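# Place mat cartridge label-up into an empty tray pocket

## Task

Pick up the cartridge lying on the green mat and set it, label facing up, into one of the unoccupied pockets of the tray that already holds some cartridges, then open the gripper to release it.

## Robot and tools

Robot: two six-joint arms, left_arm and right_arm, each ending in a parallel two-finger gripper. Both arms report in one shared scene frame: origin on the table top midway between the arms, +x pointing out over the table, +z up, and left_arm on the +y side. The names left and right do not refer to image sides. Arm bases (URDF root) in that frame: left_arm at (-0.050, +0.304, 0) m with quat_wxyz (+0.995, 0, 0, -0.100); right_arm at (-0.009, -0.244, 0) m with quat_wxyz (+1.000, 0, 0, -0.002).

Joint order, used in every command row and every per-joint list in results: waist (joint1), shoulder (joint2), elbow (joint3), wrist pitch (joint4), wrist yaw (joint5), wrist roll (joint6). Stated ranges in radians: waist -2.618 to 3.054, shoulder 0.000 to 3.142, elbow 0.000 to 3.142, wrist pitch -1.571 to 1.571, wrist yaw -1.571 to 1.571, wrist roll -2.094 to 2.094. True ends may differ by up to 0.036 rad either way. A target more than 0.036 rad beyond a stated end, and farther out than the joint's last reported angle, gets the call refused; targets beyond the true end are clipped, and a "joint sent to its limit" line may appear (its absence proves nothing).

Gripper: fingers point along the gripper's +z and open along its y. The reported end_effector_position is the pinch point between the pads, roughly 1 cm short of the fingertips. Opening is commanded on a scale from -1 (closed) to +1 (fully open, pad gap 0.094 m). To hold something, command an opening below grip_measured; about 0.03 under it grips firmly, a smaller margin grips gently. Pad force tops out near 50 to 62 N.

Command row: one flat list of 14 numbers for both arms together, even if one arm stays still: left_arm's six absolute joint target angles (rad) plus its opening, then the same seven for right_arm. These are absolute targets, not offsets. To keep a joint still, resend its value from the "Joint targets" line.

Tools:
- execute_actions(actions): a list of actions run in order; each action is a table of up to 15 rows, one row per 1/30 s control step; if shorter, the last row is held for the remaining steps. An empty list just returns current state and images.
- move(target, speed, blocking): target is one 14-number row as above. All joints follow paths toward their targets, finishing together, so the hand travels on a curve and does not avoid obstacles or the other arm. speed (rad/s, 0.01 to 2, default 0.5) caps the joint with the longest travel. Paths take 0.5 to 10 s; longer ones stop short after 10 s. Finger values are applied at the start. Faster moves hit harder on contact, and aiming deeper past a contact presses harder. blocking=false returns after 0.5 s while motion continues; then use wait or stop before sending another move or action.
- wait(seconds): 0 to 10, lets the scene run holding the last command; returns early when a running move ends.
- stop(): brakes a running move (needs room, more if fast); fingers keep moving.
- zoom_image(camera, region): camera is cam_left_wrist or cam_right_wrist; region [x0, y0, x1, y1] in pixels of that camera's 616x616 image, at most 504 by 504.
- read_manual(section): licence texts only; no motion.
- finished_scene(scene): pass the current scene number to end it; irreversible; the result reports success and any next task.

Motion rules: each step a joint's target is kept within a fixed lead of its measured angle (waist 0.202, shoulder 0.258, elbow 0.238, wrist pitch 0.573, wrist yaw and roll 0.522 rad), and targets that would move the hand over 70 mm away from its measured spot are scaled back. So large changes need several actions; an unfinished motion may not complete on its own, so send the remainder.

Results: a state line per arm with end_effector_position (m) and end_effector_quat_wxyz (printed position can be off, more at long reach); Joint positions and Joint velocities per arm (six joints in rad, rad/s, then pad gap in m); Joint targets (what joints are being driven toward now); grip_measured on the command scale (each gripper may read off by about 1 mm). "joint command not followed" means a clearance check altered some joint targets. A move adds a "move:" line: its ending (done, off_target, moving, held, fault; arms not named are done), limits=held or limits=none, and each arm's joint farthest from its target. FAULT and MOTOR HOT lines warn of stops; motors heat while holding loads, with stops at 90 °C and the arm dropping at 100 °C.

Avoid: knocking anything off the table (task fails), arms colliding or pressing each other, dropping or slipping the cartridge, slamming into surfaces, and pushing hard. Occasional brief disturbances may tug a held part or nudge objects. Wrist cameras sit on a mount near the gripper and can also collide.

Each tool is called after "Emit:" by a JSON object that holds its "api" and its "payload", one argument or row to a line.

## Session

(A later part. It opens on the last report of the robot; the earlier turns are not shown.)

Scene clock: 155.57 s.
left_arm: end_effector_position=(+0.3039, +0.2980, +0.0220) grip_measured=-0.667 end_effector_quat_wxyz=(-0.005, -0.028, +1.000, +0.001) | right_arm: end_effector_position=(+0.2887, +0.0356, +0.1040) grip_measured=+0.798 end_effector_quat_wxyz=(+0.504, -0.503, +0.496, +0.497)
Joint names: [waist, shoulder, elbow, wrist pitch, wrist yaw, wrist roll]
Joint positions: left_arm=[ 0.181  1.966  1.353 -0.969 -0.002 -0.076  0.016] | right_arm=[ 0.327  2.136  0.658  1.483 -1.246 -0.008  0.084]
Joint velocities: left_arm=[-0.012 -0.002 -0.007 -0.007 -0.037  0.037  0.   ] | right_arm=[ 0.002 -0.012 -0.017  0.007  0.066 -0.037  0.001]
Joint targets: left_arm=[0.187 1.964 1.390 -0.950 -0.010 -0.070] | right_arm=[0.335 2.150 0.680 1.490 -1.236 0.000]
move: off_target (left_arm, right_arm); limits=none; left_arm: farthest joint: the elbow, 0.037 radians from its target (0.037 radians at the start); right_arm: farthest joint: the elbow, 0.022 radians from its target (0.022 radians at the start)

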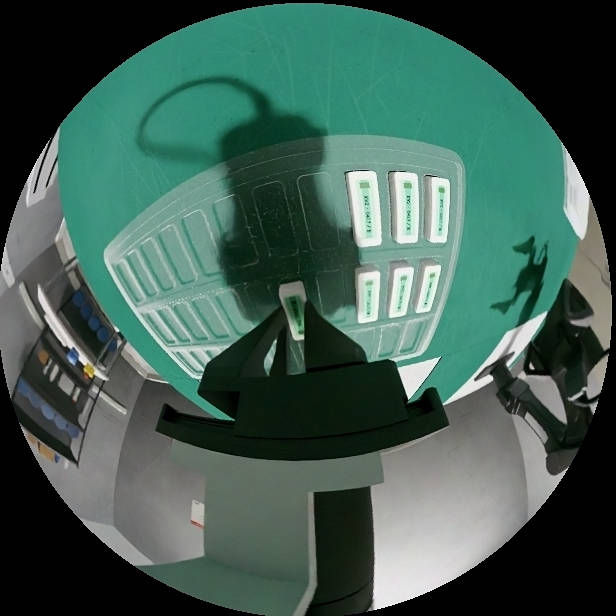

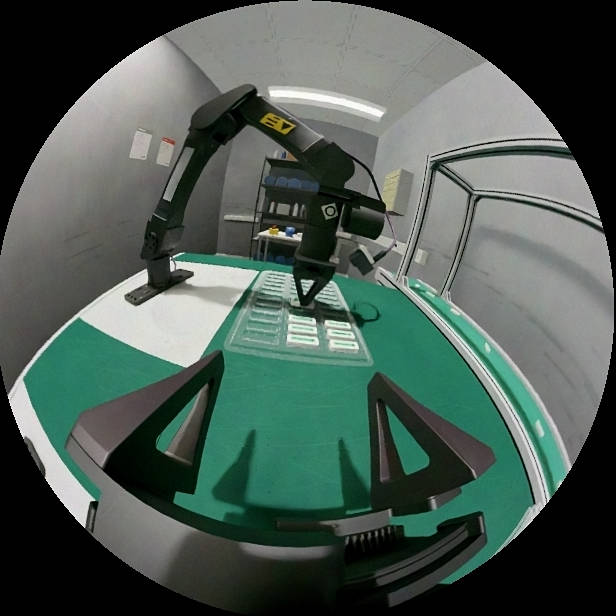

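Emit:
{"api": "move", "payload": {
  "target": [0.187,1.981,1.39,-0.939,-0.01,-0.07,-0.70,0.335,2.15,0.68,1.49,-1.236,0,0.8],
  "speed": 0.08
}}

Emit:
{"api": "zoom_image", "payload": {
  "camera": "cam_left_wrist",
  "region": [240,240,360,340]
}}

Emit:
{"api": "zoom_image", "payload": {
  "camera": "cam_right_wrist",
  "region": [265,280,345,340]
}}

Scene clock: 160.57 s.
left_arm: end_effector_position=(+0.3049, +0.2980, +0.0161) grip_measured=-0.667 end_effector_quat_wxyz=(-0.009, -0.028, +1.000, +0.002) | right_arm: end_effector_position=(+0.2887, +0.0356, +0.1040) grip_measured=+0.798 end_effector_quat_wxyz=(+0.504, -0.503, +0.496, +0.497)
Joint names: [waist, shoulder, elbow, wrist pitch, wrist yaw, wrist roll]
Joint positions: left_arm=[ 0.181  1.983  1.353 -0.958 -0.002 -0.076  0.016] | right_arm=[ 0.327  2.136  0.658  1.483 -1.246 -0.008  0.084]
Joint velocities: left_arm=[ 0.007 -0.017  0.002 -0.051 -0.095 -0.081 -0.   ] | right_arm=[ 0.022 -0.022 -0.012  0.066  0.037 -0.051  0.   ]
Joint targets: left_arm=[0.187 1.981 1.390 -0.939 -0.010 -0.070] | right_arm=[0.335 2.150 0.680 1.490 -1.236 -0.000]
move: off_target (left_arm, right_arm); limits=none; left_arm: farthest joint: the elbow, 0.037 radians from its target (0.037 radians at the start); right_arm: farthest joint: the elbow, 0.022 radians from its target (0.022 radians at the start)

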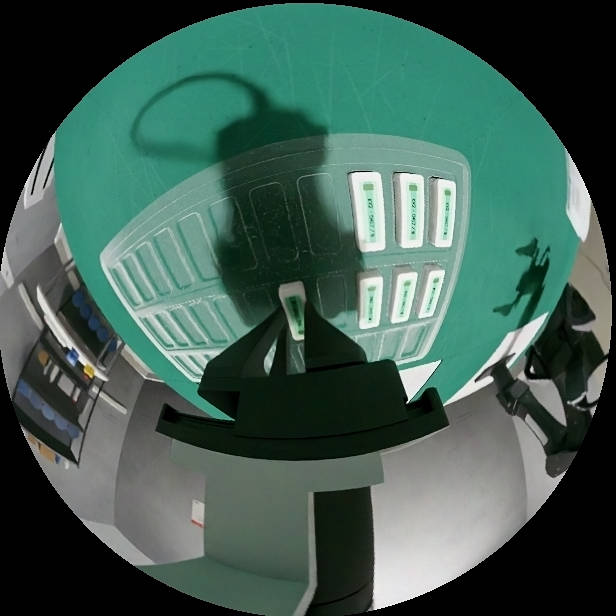

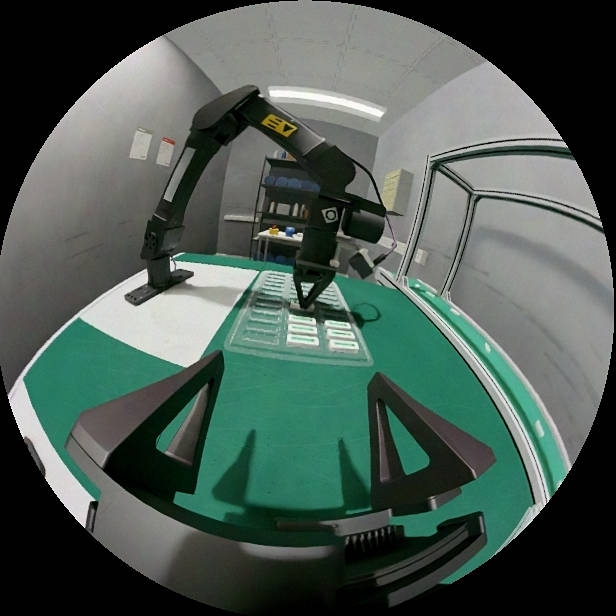

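Region (240, 240, 360, 340) of cam_left_wrist's 616x616 image, scaled by 4.200, with more detail than that image has.

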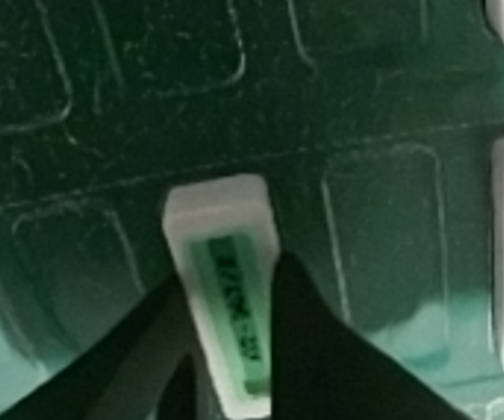

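Region (265, 280, 345, 340) of cam_right_wrist's 616x616 image, scaled by 6.300, with more detail than that image has; it fills the top 378 rows of this view, and the rest is white.

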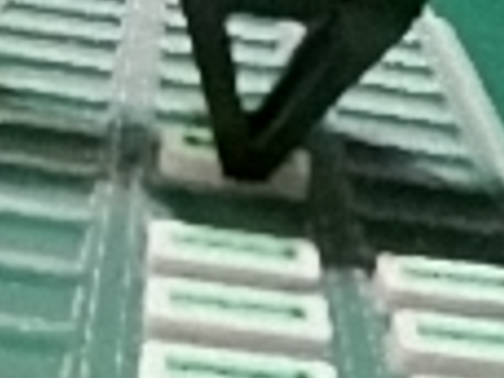

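Emit:
{"api": "move", "payload": {
  "target": [0.187,1.997,1.39,-0.937,-0.01,-0.07,-0.70,0.335,2.15,0.68,1.49,-1.236,0,0.8],
  "speed": 0.08
}}

Emit:
{"api": "zoom_image", "payload": {
  "camera": "cam_left_wrist",
  "region": [240,240,360,340]
}}

Emit:
{"api": "zoom_image", "payload": {
  "camera": "cam_right_wrist",
  "region": [265,280,345,340]
}}

Scene clock: 164.43 s.
left_arm: end_effector_position=(+0.3053, +0.2980, +0.0148) grip_measured=-0.667 end_effector_quat_wxyz=(-0.010, -0.028, +1.000, +0.002) | right_arm: end_effector_position=(+0.2887, +0.0356, +0.1040) grip_measured=+0.798 end_effector_quat_wxyz=(+0.504, -0.503, +0.496, +0.497)
Joint names: [waist, shoulder, elbow, wrist pitch, wrist yaw, wrist roll]
Joint positions: left_arm=[ 0.181  1.99   1.356 -0.958 -0.002 -0.076  0.016] | right_arm=[ 0.327  2.136  0.658  1.483 -1.246 -0.008  0.084]
Joint velocities: left_arm=[ 0.007 -0.007 -0.007 -0.007  0.037 -0.037 -0.   ] | right_arm=[ 0.042  0.002 -0.002 -0.066 -0.007  0.051 -0.001]
Joint targets: left_arm=[0.187 1.997 1.390 -0.937 -0.010 -0.070] | right_arm=[0.335 2.150 0.680 1.490 -1.236 0.000]
move: off_target (left_arm, right_arm); limits=none; left_arm: farthest joint: the elbow, 0.034 radians from its target (0.037 radians at the start); right_arm: farthest joint: the elbow, 0.022 radians from its target (0.022 radians at the start)

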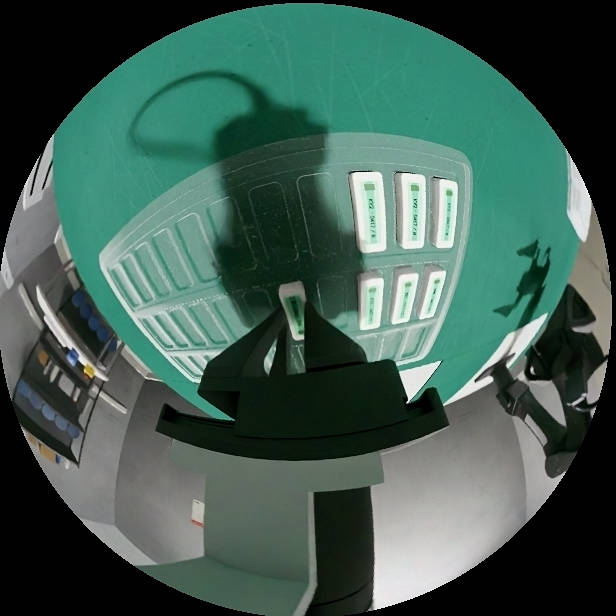

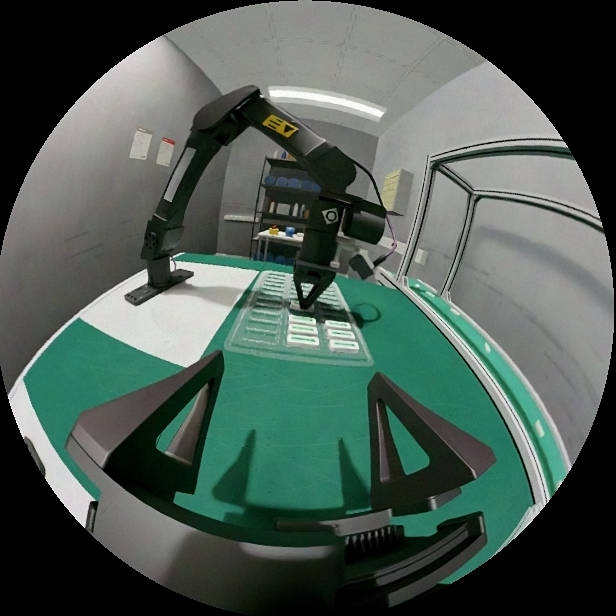

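Region (240, 240, 360, 340) of cam_left_wrist's 616x616 image, scaled by 4.200, with more detail than that image has.

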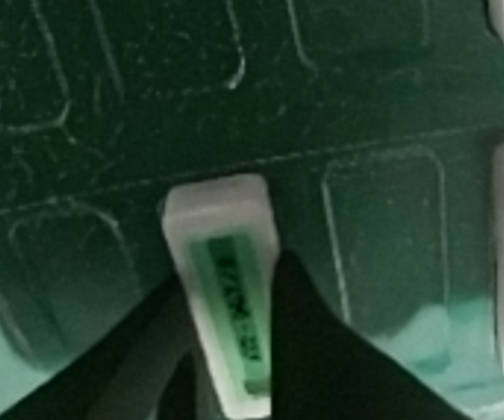

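Region (265, 280, 345, 340) of cam_right_wrist's 616x616 image, scaled by 6.300, with more detail than that image has; it fills the top 378 rows of this view, and the rest is white.

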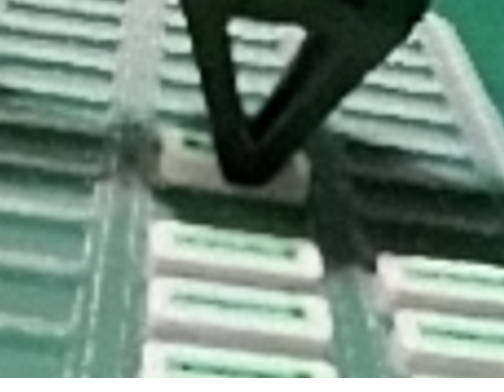

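Contact. Release and lift.

Emit:
{"api": "execute_actions", "payload": {
  "actions": [
    [[0.187,1.988,1.385,-0.945,-0.01,-0.07,-0.66,0.335,2.15,0.68,1.49,-1.236,0,0.8],[0.187,1.988,1.385,-0.945,-0.01,-0.07,-0.63,0.335,2.15,0.68,1.49,-1.236,0,0.8],[0.187,1.988,1.385,-0.945,-0.01,-0.07,-0.58,0.335,2.15,0.68,1.49,-1.236,0,0.8],[0.187,1.988,1.385,-0.945,-0.01,-0.07,-0.5,0.335,2.15,0.68,1.49,-1.236,0,0.8]]
  ]
}}

Emit:
{"api": "move", "payload": {
  "target": [0.187,1.85,1.385,-1.04,-0.01,-0.07,-0.5,0.335,2.15,0.68,1.49,-1.236,0,0.8],
  "speed": 0.3
}}

Emit:
{"api": "zoom_image", "payload": {
  "camera": "cam_left_wrist",
  "region": [230,210,410,340]
}}

Emit:
{"api": "zoom_image", "payload": {
  "camera": "cam_right_wrist",
  "region": [265,280,345,350]
}}

Scene clock: 169.60 s.
left_arm: end_effector_position=(+0.3053, +0.2980, +0.0148) grip_measured=-0.503 end_effector_quat_wxyz=(-0.010, -0.028, +1.000, +0.002) | right_arm: end_effector_position=(+0.2887, +0.0356, +0.1040) grip_measured=+0.798 end_effector_quat_wxyz=(+0.504, -0.503, +0.496, +0.497)
Joint names: [waist, shoulder, elbow, wrist pitch, wrist yaw, wrist roll]
Joint positions: left_arm=[ 0.181  1.99   1.356 -0.958 -0.002 -0.076  0.023] | right_arm=[ 0.327  2.136  0.658  1.483 -1.246 -0.008  0.084]
Joint velocities: left_arm=[-0.002 -0.012 -0.012  0.066  0.022  0.051 -0.001] | right_arm=[-0.022  0.007  0.007  0.007 -0.066  0.007  0.   ]
Joint targets: left_arm=[0.187 1.988 1.385 -0.945 -0.010 -0.070] | right_arm=[0.335 2.150 0.680 1.490 -1.236 0.000]

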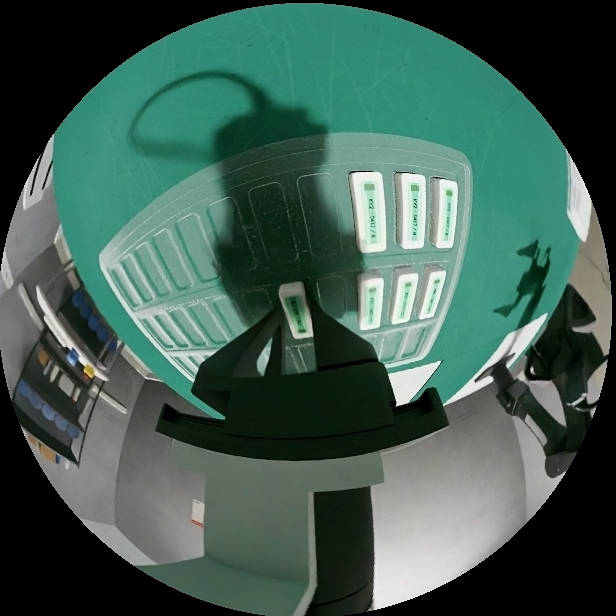

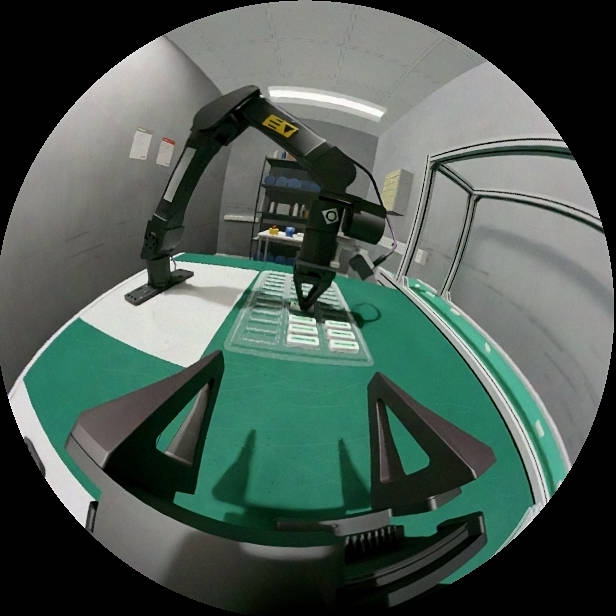

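Scene clock: 170.67 s.
left_arm: end_effector_position=(+0.2952, +0.2982, +0.0523) grip_measured=-0.503 end_effector_quat_wxyz=(+0.007, -0.028, +1.000, +0.001) | right_arm: end_effector_position=(+0.2887, +0.0356, +0.1040) grip_measured=+0.798 end_effector_quat_wxyz=(+0.504, -0.503, +0.496, +0.497)
Joint names: [waist, shoulder, elbow, wrist pitch, wrist yaw, wrist roll]
Joint positions: left_arm=[ 0.181  1.876  1.356 -1.038 -0.002 -0.076  0.023] | right_arm=[ 0.327  2.136  0.658  1.483 -1.246 -0.008  0.084]
Joint velocities: left_arm=[ 0.007 -0.007 -0.002  0.022  0.007  0.037 -0.   ] | right_arm=[-0.002 -0.017 -0.002  0.037 -0.037 -0.022 -0.001]
Joint targets: left_arm=[0.187 1.850 1.385 -1.040 -0.010 -0.070] | right_arm=[0.335 2.150 0.680 1.490 -1.236 0.000]
move: off_target (left_arm, right_arm); limits=none; left_arm: farthest joint: the elbow, 0.029 radians from its target (0.029 radians at the start); right_arm: farthest joint: the elbow, 0.022 radians from its target (0.022 radians at the start)

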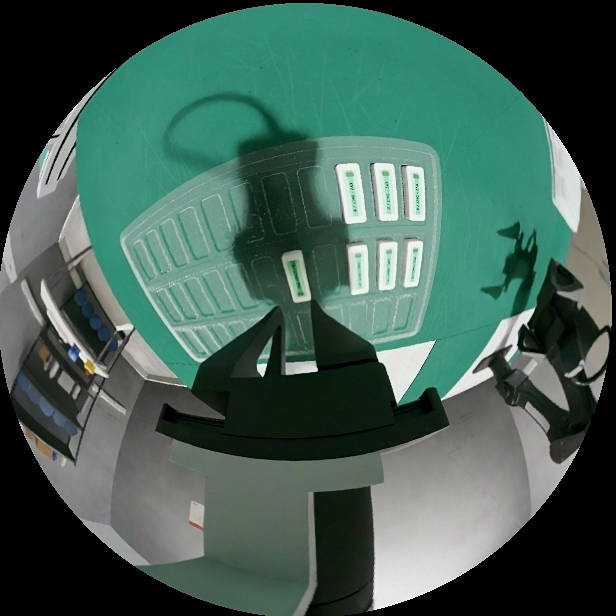

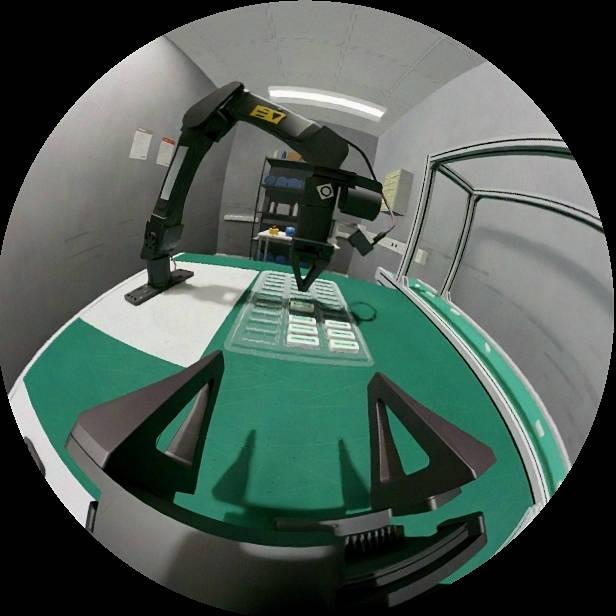

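Region (230, 210, 410, 340) of cam_left_wrist's 616x616 image, scaled by 2.800, with more detail than that image has.

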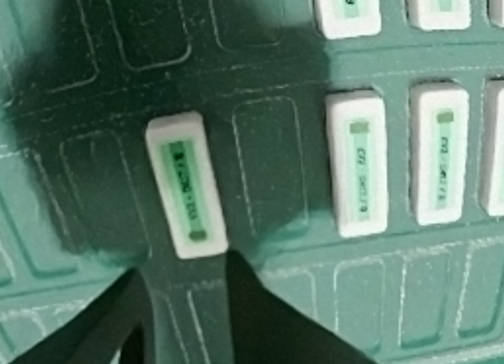

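Region (265, 280, 345, 350) of cam_right_wrist's 616x616 image, scaled by 6.300, with more detail than that image has; it fills the top 441 rows of this view, and the rest is white.

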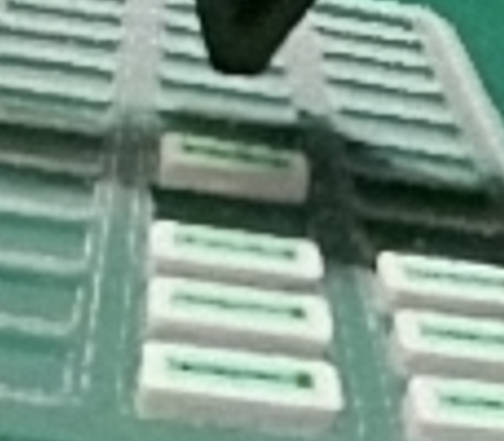

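Emit:
{"api": "finished_scene", "payload": {
  "scene": 1
}}

The scene is finished: the task was done.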